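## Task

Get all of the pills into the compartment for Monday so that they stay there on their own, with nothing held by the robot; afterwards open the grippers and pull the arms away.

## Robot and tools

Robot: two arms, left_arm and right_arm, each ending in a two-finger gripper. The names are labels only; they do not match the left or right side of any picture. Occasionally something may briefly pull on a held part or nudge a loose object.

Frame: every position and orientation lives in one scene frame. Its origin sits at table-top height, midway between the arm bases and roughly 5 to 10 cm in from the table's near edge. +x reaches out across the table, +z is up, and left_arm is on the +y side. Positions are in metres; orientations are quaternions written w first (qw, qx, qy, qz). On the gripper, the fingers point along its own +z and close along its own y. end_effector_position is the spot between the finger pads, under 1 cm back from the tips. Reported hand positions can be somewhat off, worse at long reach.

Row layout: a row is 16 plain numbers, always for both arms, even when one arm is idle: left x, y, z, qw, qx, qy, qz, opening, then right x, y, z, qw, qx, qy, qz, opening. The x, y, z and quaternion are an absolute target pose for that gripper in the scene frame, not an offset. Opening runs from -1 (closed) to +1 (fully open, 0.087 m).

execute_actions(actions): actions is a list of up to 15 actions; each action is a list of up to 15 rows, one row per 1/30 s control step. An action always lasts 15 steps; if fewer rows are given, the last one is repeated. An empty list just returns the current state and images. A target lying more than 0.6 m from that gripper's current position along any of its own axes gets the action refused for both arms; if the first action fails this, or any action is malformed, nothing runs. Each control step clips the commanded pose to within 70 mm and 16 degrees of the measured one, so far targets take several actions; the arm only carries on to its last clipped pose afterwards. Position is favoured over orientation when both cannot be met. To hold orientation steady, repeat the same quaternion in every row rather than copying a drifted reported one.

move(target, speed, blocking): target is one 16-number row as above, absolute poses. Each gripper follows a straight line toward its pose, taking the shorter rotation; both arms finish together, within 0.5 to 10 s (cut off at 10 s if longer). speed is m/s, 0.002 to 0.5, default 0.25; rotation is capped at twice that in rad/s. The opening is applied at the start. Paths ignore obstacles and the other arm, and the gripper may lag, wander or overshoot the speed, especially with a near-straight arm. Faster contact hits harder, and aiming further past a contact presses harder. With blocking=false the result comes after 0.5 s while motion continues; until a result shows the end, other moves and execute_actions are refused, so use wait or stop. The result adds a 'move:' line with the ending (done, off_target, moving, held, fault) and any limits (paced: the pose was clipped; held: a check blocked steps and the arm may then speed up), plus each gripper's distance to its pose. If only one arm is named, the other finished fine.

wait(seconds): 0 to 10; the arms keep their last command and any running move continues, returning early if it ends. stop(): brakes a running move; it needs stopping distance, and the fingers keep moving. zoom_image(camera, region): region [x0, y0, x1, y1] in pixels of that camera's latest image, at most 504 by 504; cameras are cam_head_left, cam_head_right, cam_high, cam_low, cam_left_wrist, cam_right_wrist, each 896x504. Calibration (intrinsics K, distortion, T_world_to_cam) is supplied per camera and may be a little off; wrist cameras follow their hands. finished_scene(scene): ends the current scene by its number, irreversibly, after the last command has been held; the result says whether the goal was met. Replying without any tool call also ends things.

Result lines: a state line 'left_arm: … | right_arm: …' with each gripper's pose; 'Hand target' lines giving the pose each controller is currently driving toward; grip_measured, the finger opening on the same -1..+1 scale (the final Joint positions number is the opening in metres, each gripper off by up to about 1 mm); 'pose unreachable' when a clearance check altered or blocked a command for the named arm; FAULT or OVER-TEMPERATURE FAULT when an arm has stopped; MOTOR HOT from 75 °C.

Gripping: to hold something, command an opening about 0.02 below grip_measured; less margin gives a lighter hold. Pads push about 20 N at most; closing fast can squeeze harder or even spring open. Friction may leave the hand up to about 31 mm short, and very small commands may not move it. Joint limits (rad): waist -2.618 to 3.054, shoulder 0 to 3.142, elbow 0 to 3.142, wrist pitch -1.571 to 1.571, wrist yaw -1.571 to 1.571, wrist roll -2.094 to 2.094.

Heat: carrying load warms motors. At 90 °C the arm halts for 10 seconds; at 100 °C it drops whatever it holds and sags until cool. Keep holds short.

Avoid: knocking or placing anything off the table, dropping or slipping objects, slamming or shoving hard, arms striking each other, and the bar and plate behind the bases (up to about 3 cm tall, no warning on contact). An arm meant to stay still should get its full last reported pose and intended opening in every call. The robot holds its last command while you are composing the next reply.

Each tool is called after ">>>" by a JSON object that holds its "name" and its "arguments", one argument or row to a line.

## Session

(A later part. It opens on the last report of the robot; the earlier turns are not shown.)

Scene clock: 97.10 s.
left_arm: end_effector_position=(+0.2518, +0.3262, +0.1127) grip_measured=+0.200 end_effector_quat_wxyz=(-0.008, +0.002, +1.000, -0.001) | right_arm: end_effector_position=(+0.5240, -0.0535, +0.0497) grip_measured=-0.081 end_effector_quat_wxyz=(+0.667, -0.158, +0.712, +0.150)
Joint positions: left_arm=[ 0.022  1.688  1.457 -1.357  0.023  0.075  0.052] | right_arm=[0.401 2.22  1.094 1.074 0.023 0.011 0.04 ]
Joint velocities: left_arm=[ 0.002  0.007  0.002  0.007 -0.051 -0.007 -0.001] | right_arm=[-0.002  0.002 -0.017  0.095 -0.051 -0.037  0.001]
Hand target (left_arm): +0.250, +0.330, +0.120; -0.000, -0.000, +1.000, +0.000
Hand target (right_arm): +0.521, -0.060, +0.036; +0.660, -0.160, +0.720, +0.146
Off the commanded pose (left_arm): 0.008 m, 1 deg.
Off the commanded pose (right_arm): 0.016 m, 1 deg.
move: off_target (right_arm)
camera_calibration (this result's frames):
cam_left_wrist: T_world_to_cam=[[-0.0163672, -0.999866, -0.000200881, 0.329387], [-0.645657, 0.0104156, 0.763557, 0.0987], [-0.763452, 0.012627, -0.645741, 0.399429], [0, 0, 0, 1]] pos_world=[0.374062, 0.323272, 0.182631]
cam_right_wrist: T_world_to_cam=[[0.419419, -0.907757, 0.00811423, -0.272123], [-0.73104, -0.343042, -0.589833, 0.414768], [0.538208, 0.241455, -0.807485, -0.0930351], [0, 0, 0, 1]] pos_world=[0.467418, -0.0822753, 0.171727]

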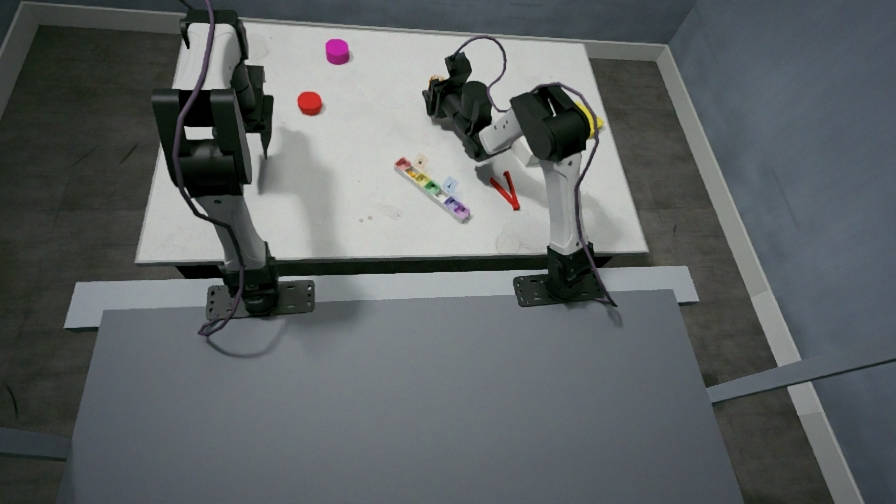

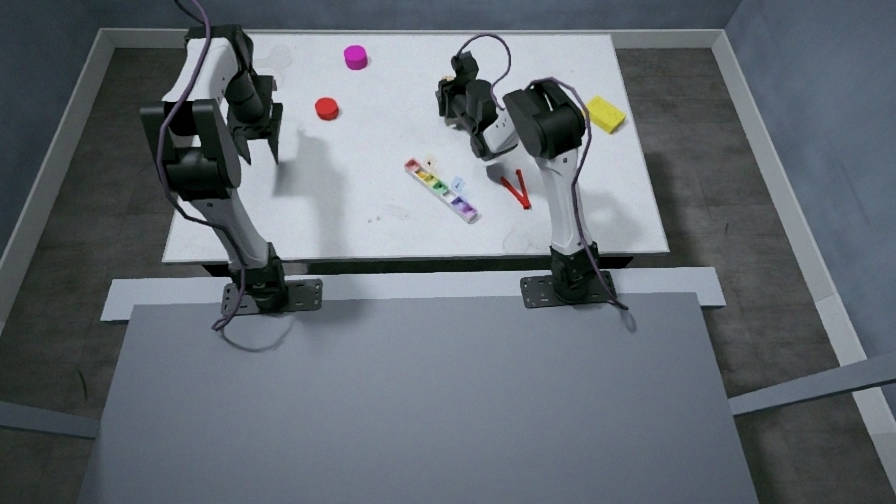

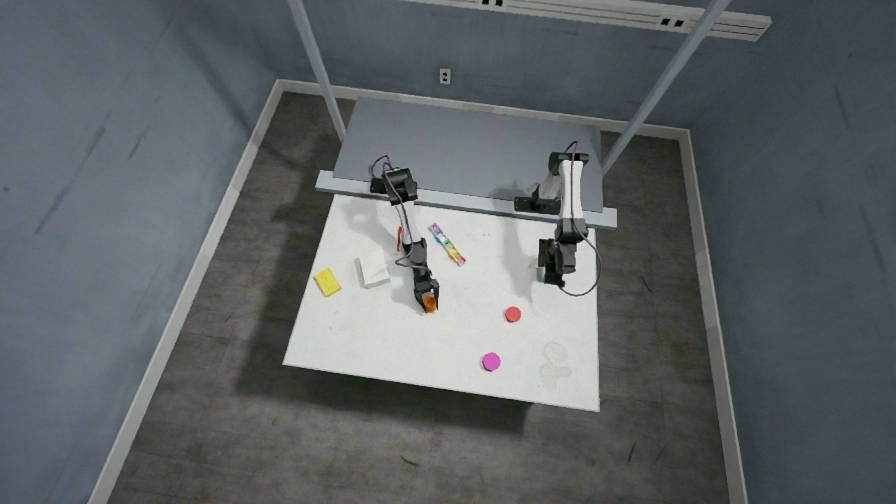

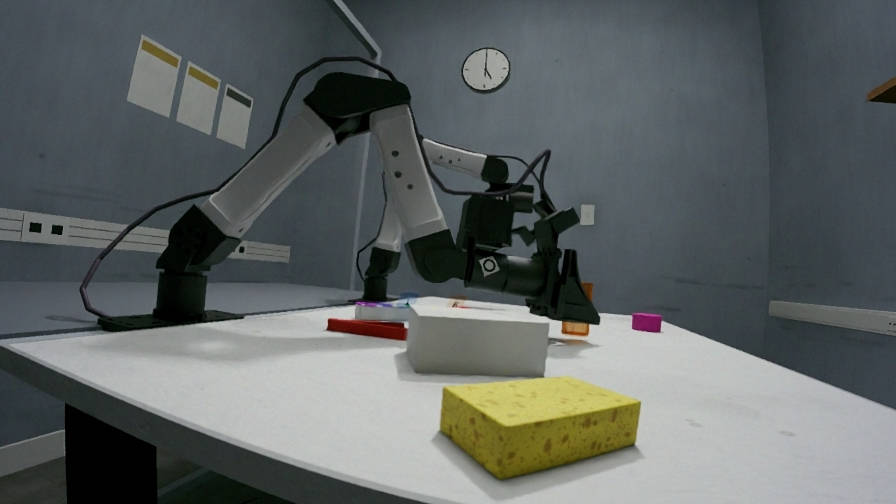

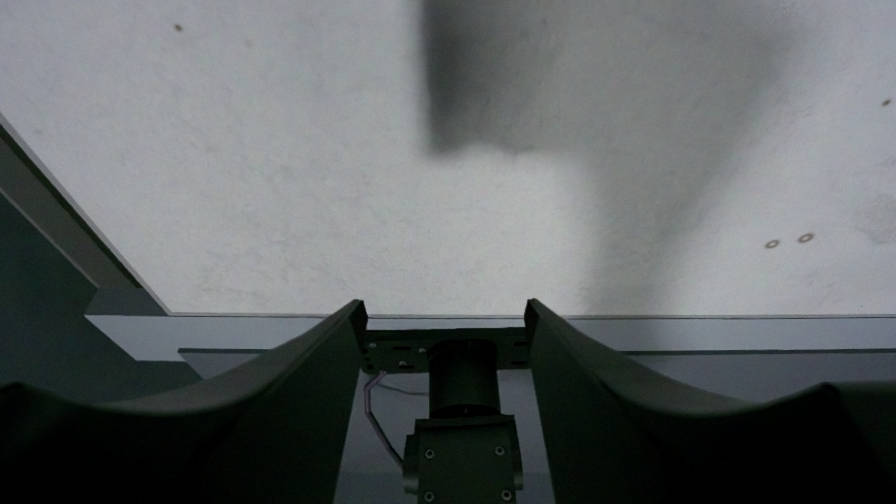

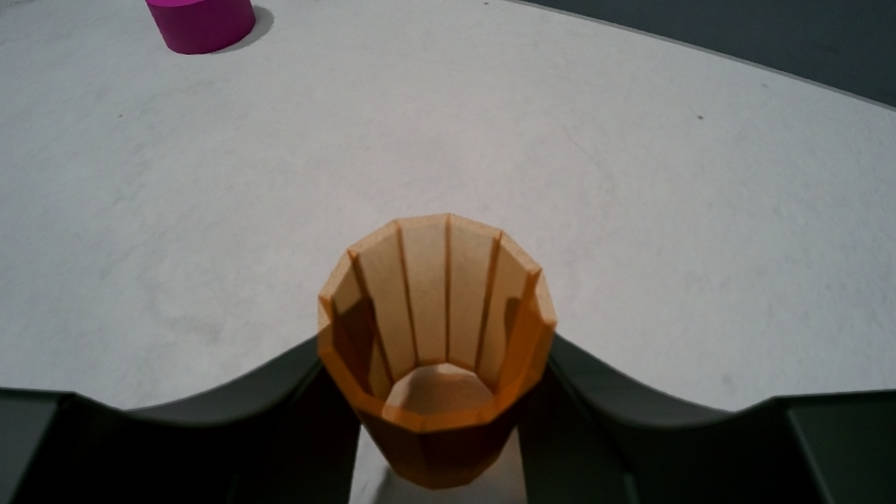

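>>> {"name": "move", "arguments": {
  "target": [0.25,0.33,0.12,0,0,1,0,0.2, 0.52,-0.06,0.027,0.66,-0.16,0.72,0.146,-0.12],
  "speed": 0.03
}}

>>> {"name": "move", "arguments": {
  "target": [0.25,0.33,0.12,0,0,1,0,0.2, 0.52,-0.06,0.033,0.66,-0.16,0.72,0.146,1]
}}

>>> {"name": "move", "arguments": {
  "target": [0.25,0.33,0.12,0,0,1,0,0.2, 0.40,-0.115,0.2,0.66,-0.16,0.72,0.146,1],
  "speed": 0.15
}}

Scene clock: 100.30 s.
left_arm: end_effector_position=(+0.2518, +0.3262, +0.1127) grip_measured=+0.200 end_effector_quat_wxyz=(-0.008, +0.002, +1.000, -0.001) | right_arm: end_effector_position=(+0.5246, -0.0532, +0.0437) grip_measured=-0.081 end_effector_quat_wxyz=(+0.670, -0.157, +0.710, +0.151)
Joint positions: left_arm=[ 0.022  1.688  1.457 -1.357  0.023  0.075  0.052] | right_arm=[0.401 2.245 1.094 1.107 0.022 0.011 0.04 ]
Joint velocities: left_arm=[ 0.012  0.017  0.002  0.066 -0.022 -0.022 -0.   ] | right_arm=[-0.017  0.007  0.002  0.022 -0.037  0.022  0.   ]
Hand target (left_arm): +0.250, +0.330, +0.120; -0.000, -0.000, +1.000, +0.000
Hand target (right_arm): +0.520, -0.060, +0.027; +0.660, -0.160, +0.720, +0.146
Off the commanded pose (left_arm): 0.008 m, 1 deg.
Off the commanded pose (right_arm): 0.019 m, 2 deg.
move: off_target (right_arm)
camera_calibration (this result's frames):
cam_left_wrist: T_world_to_cam=[[-0.0163672, -0.999866, -0.000200881, 0.329387], [-0.645657, 0.0104156, 0.763557, 0.0987], [-0.763452, 0.012627, -0.645741, 0.399429], [0, 0, 0, 1]] pos_world=[0.374062, 0.323272, 0.182631]
cam_right_wrist: T_world_to_cam=[[0.419759, -0.907602, 0.00786675, -0.272191], [-0.726851, -0.341329, -0.595972, 0.409854], [0.54359, 0.244447, -0.802967, -0.101131], [0, 0, 0, 1]] pos_world=[0.467131, -0.0824251, 0.165198]

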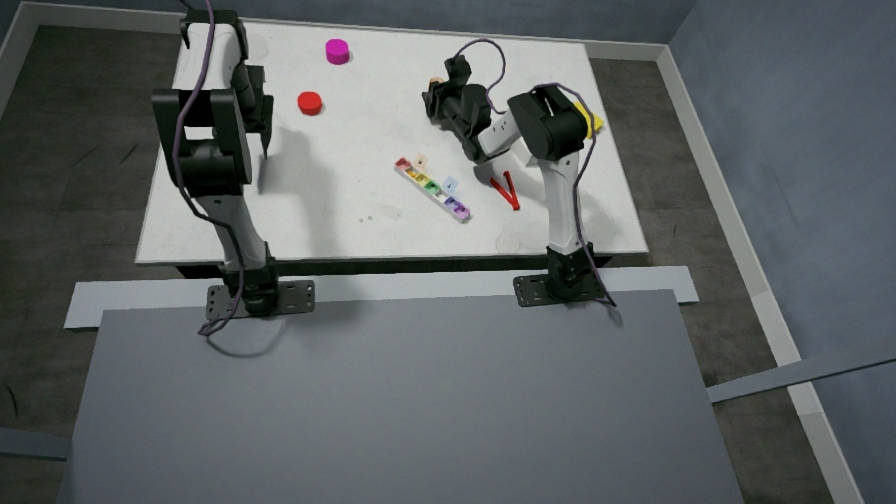

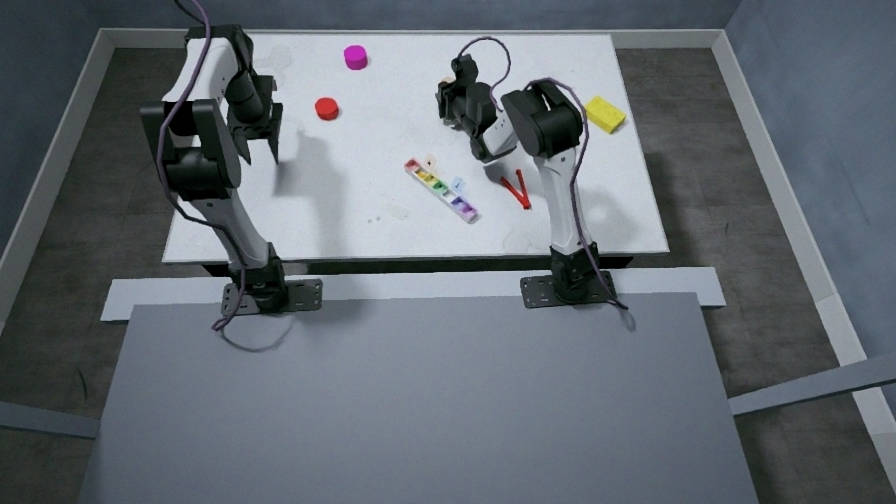

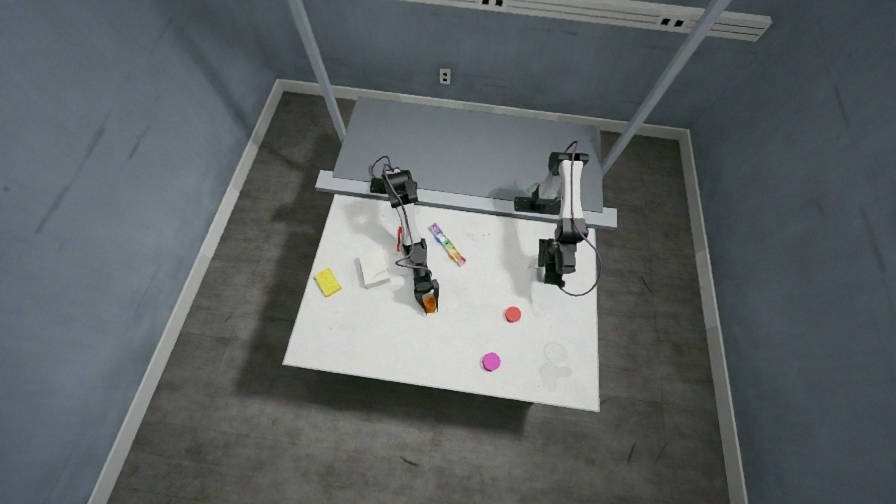

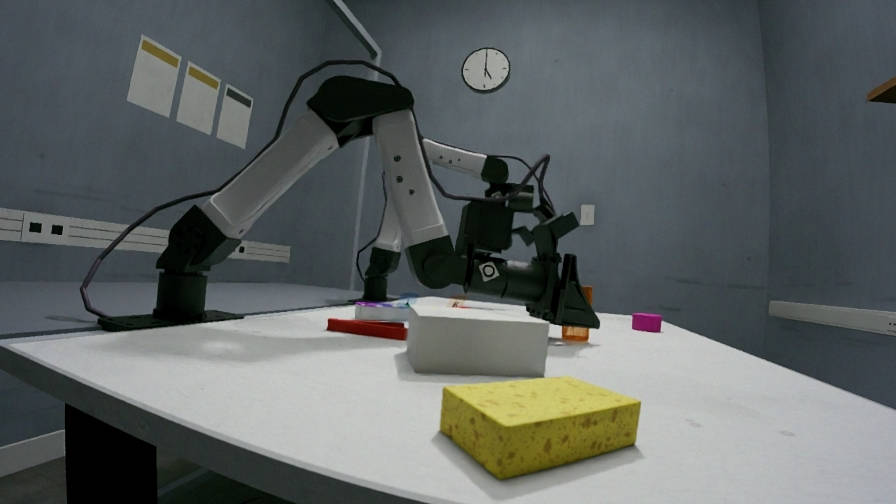

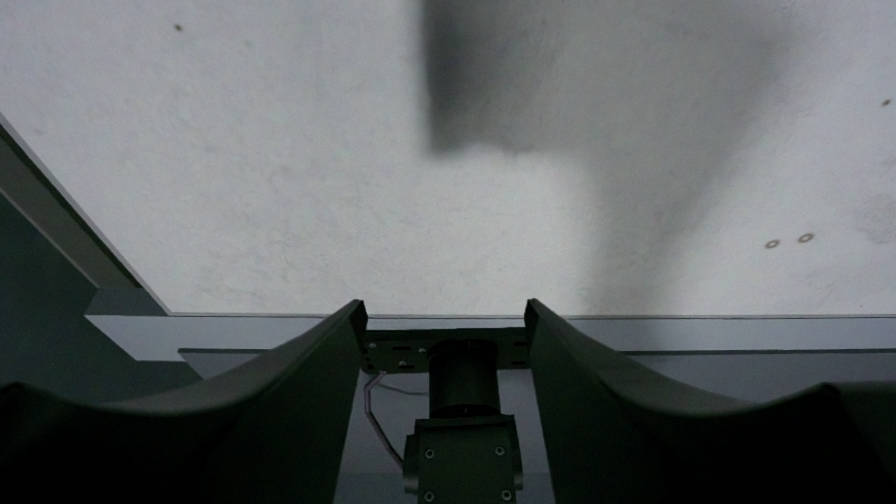

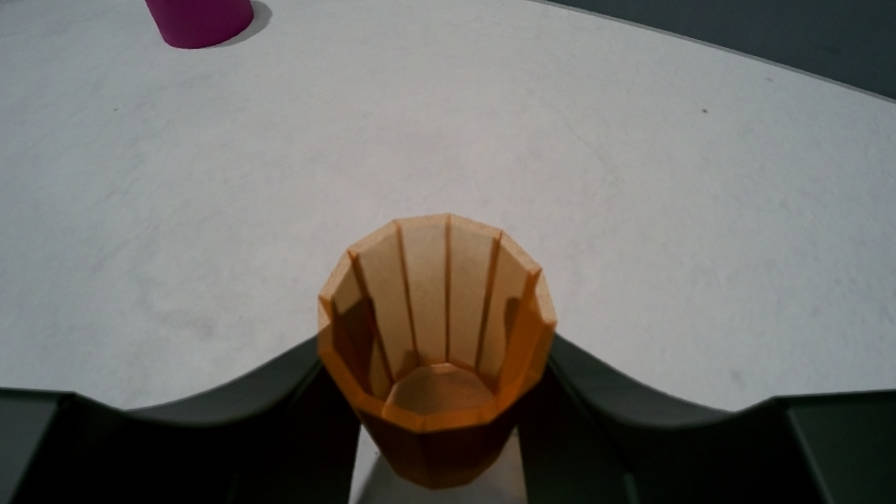

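Scene clock: 101.00 s.
left_arm: end_effector_position=(+0.2518, +0.3262, +0.1127) grip_measured=+0.200 end_effector_quat_wxyz=(-0.008, +0.002, +1.000, -0.001) | right_arm: end_effector_position=(+0.5246, -0.0532, +0.0437) grip_measured=+1.000 end_effector_quat_wxyz=(+0.670, -0.157, +0.710, +0.151)
Joint positions: left_arm=[ 0.022  1.688  1.457 -1.357  0.023  0.075  0.052] | right_arm=[0.401 2.245 1.094 1.107 0.022 0.011 0.087]
Joint velocities: left_arm=[-0.002  0.002 -0.032  0.037 -0.007  0.007 -0.001] | right_arm=[-0.007 -0.022 -0.017 -0.007 -0.022 -0.081  0.   ]
Hand target (left_arm): +0.250, +0.330, +0.120; -0.000, -0.000, +1.000, +0.000
Hand target (right_arm): +0.520, -0.060, +0.033; +0.660, -0.160, +0.720, +0.146
Off the commanded pose (left_arm): 0.008 m, 1 deg.
Off the commanded pose (right_arm): 0.013 m, 2 deg.
move: off_target (right_arm)
camera_calibration (this result's frames):
cam_left_wrist: T_world_to_cam=[[-0.0163672, -0.999866, -0.000200881, 0.329387], [-0.645657, 0.0104156, 0.763557, 0.0987], [-0.763452, 0.012627, -0.645741, 0.399429], [0, 0, 0, 1]] pos_world=[0.374062, 0.323272, 0.182631]
cam_right_wrist: T_world_to_cam=[[0.419759, -0.907602, 0.00786675, -0.272191], [-0.726851, -0.341329, -0.595972, 0.409854], [0.54359, 0.244447, -0.802967, -0.101131], [0, 0, 0, 1]] pos_world=[0.467131, -0.0824251, 0.165198]

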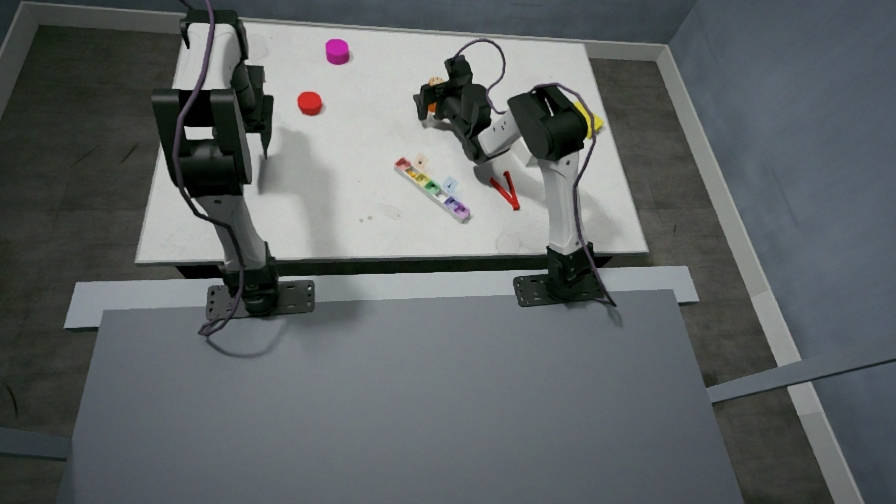

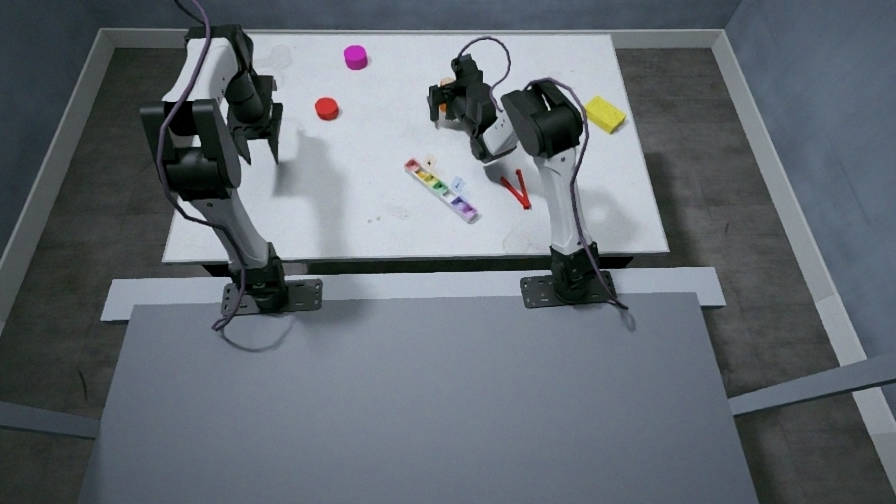

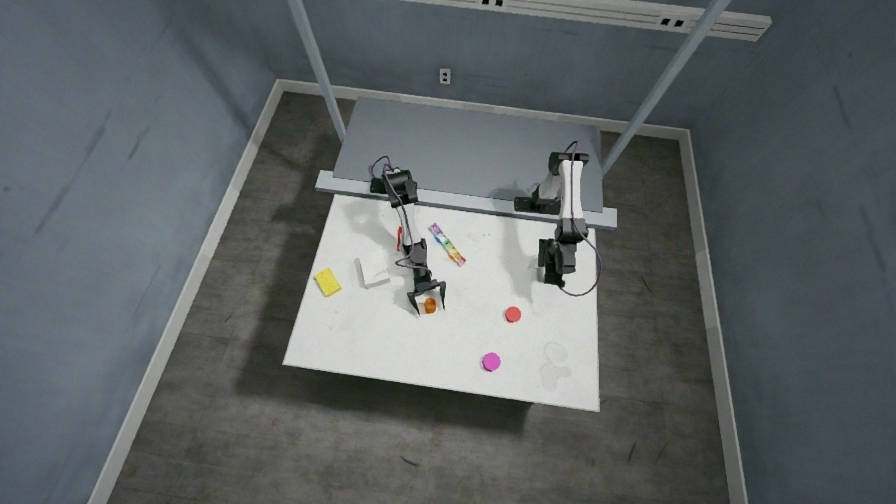

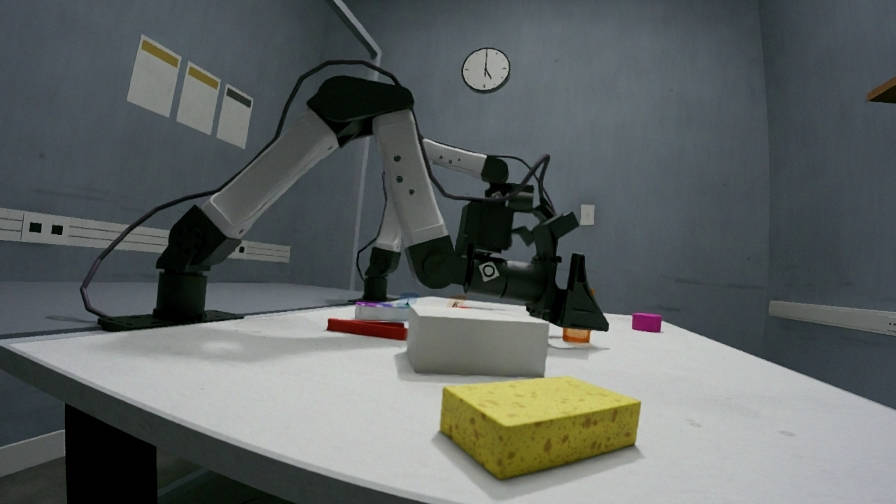

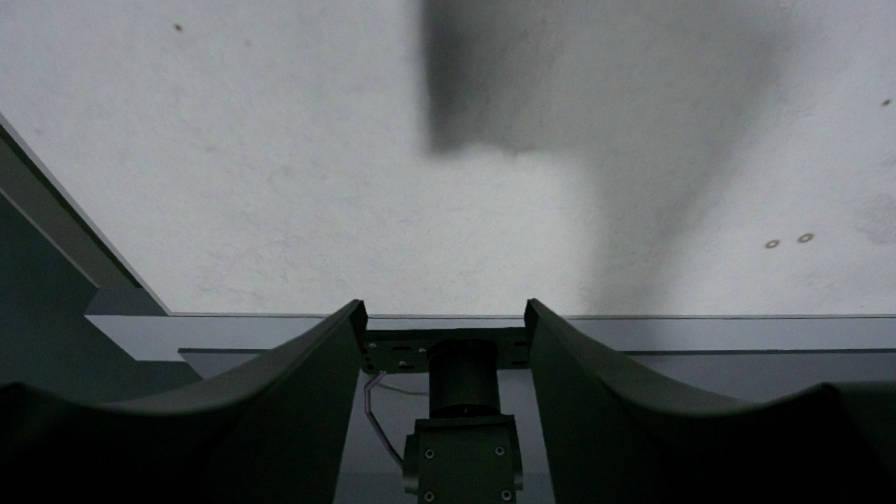

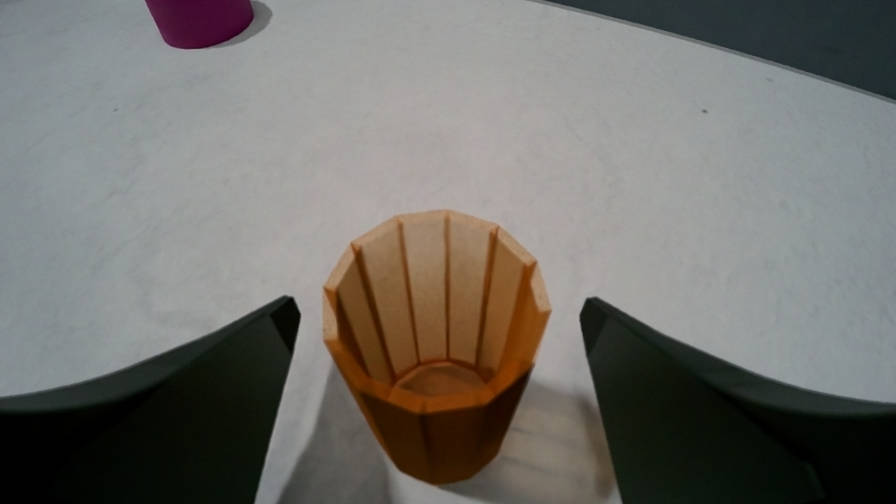

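Scene clock: 103.10 s.
left_arm: end_effector_position=(+0.2518, +0.3262, +0.1127) grip_measured=+0.200 end_effector_quat_wxyz=(-0.008, +0.002, +1.000, -0.001) | right_arm: end_effector_position=(+0.4018, -0.1131, +0.2079) grip_measured=+1.000 end_effector_quat_wxyz=(+0.668, -0.158, +0.712, +0.150)
Joint positions: left_arm=[ 0.022  1.688  1.457 -1.357  0.023  0.075  0.052] | right_arm=[0.401 1.359 0.766 0.541 0.022 0.011 0.087]
Joint velocities: left_arm=[ 0.002 -0.002 -0.012  0.022 -0.066 -0.051 -0.001] | right_arm=[ 0.017 -0.007 -0.007 -0.037 -0.066 -0.037  0.   ]
Hand target (left_arm): +0.250, +0.330, +0.120; -0.000, -0.000, +1.000, +0.000
Hand target (right_arm): +0.399, -0.118, +0.200; +0.660, -0.160, +0.720, +0.146
Off the commanded pose (left_arm): 0.008 m, 1 deg.
Off the commanded pose (right_arm): 0.008 m, 1 deg.
move: done
camera_calibration (this result's frames):
cam_left_wrist: T_world_to_cam=[[-0.0163672, -0.999866, -0.000200881, 0.329387], [-0.645657, 0.0104156, 0.763557, 0.0987], [-0.763452, 0.012627, -0.645741, 0.399429], [0, 0, 0, 1]] pos_world=[0.374062, 0.323272, 0.182631]
cam_right_wrist: T_world_to_cam=[[0.419764, -0.907598, 0.0080562, -0.276363], [-0.73031, -0.343012, -0.590754, 0.398203], [0.53893, 0.242093, -0.806812, 0.11457], [0, 0, 0, 1]] pos_world=[0.345074, -0.141975, 0.329902]

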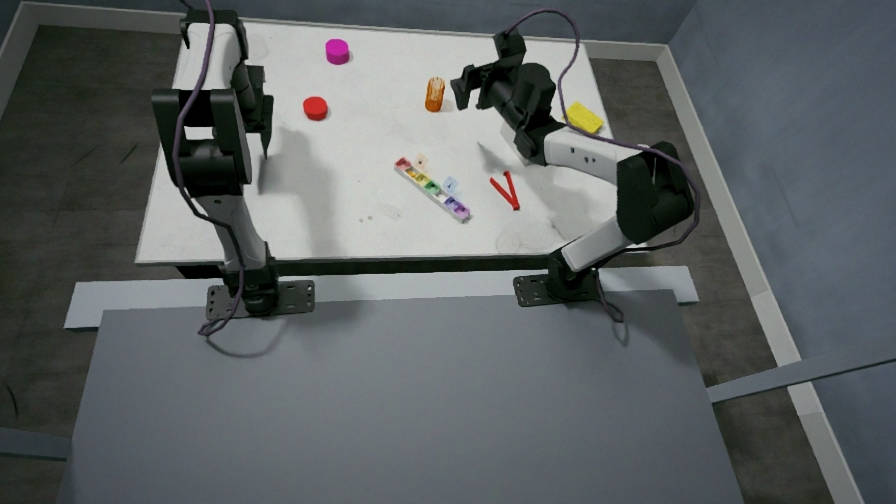

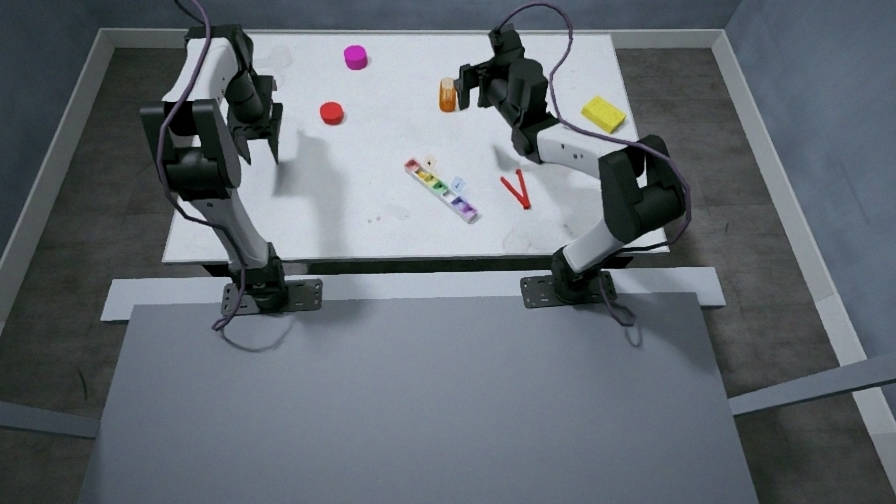

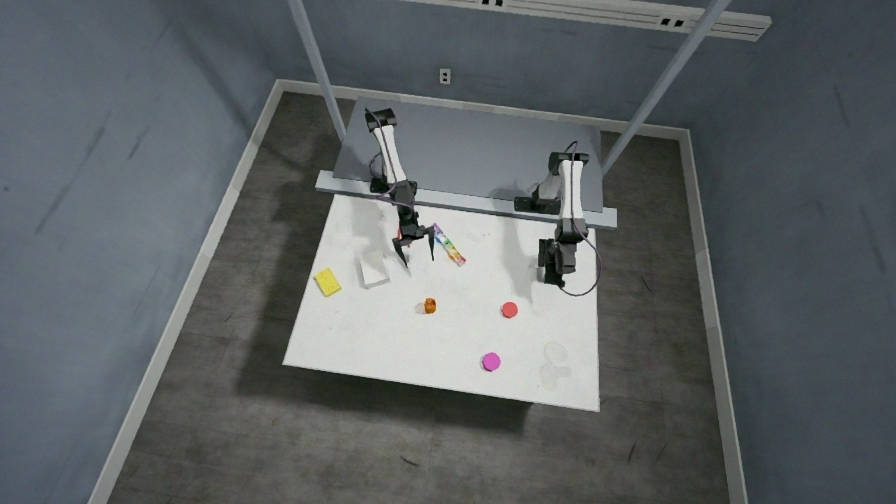

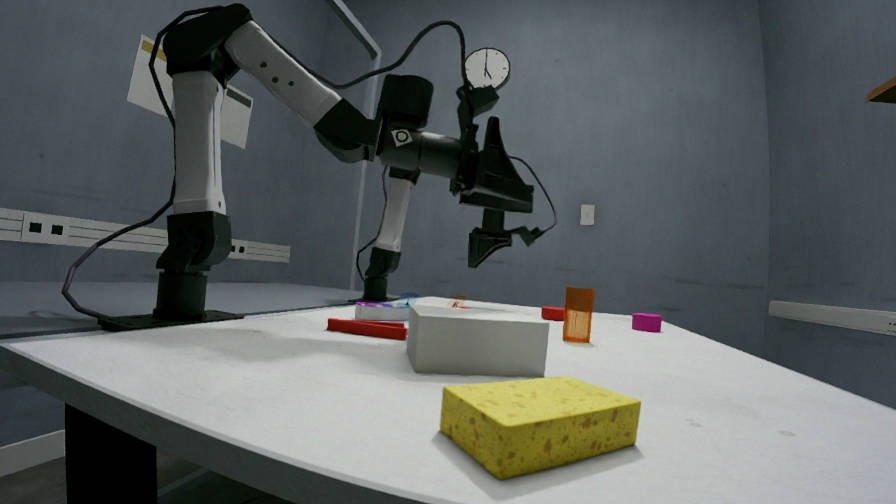

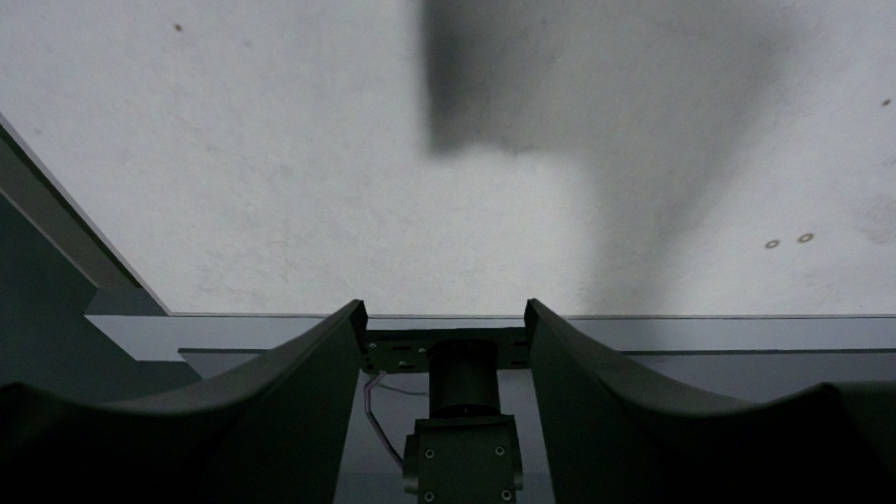

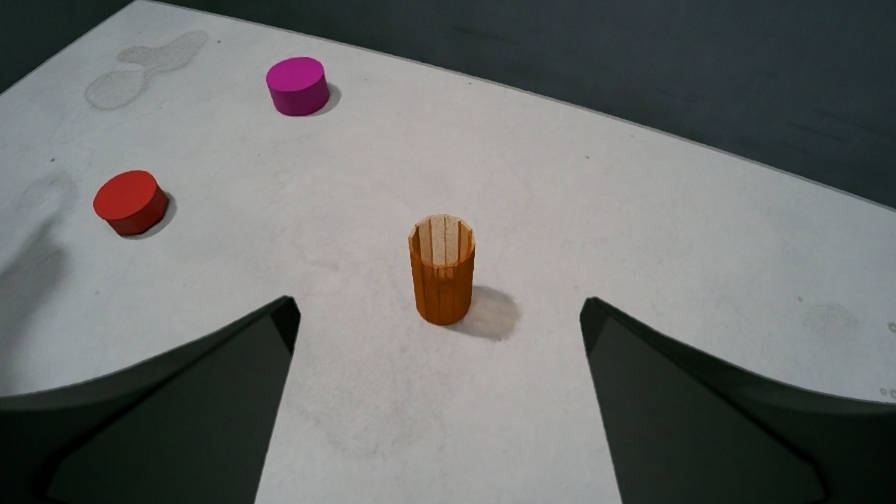

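>>> {"name": "finished_scene", "arguments": {
  "scene": 2
}}

The scene is finished: the task was done.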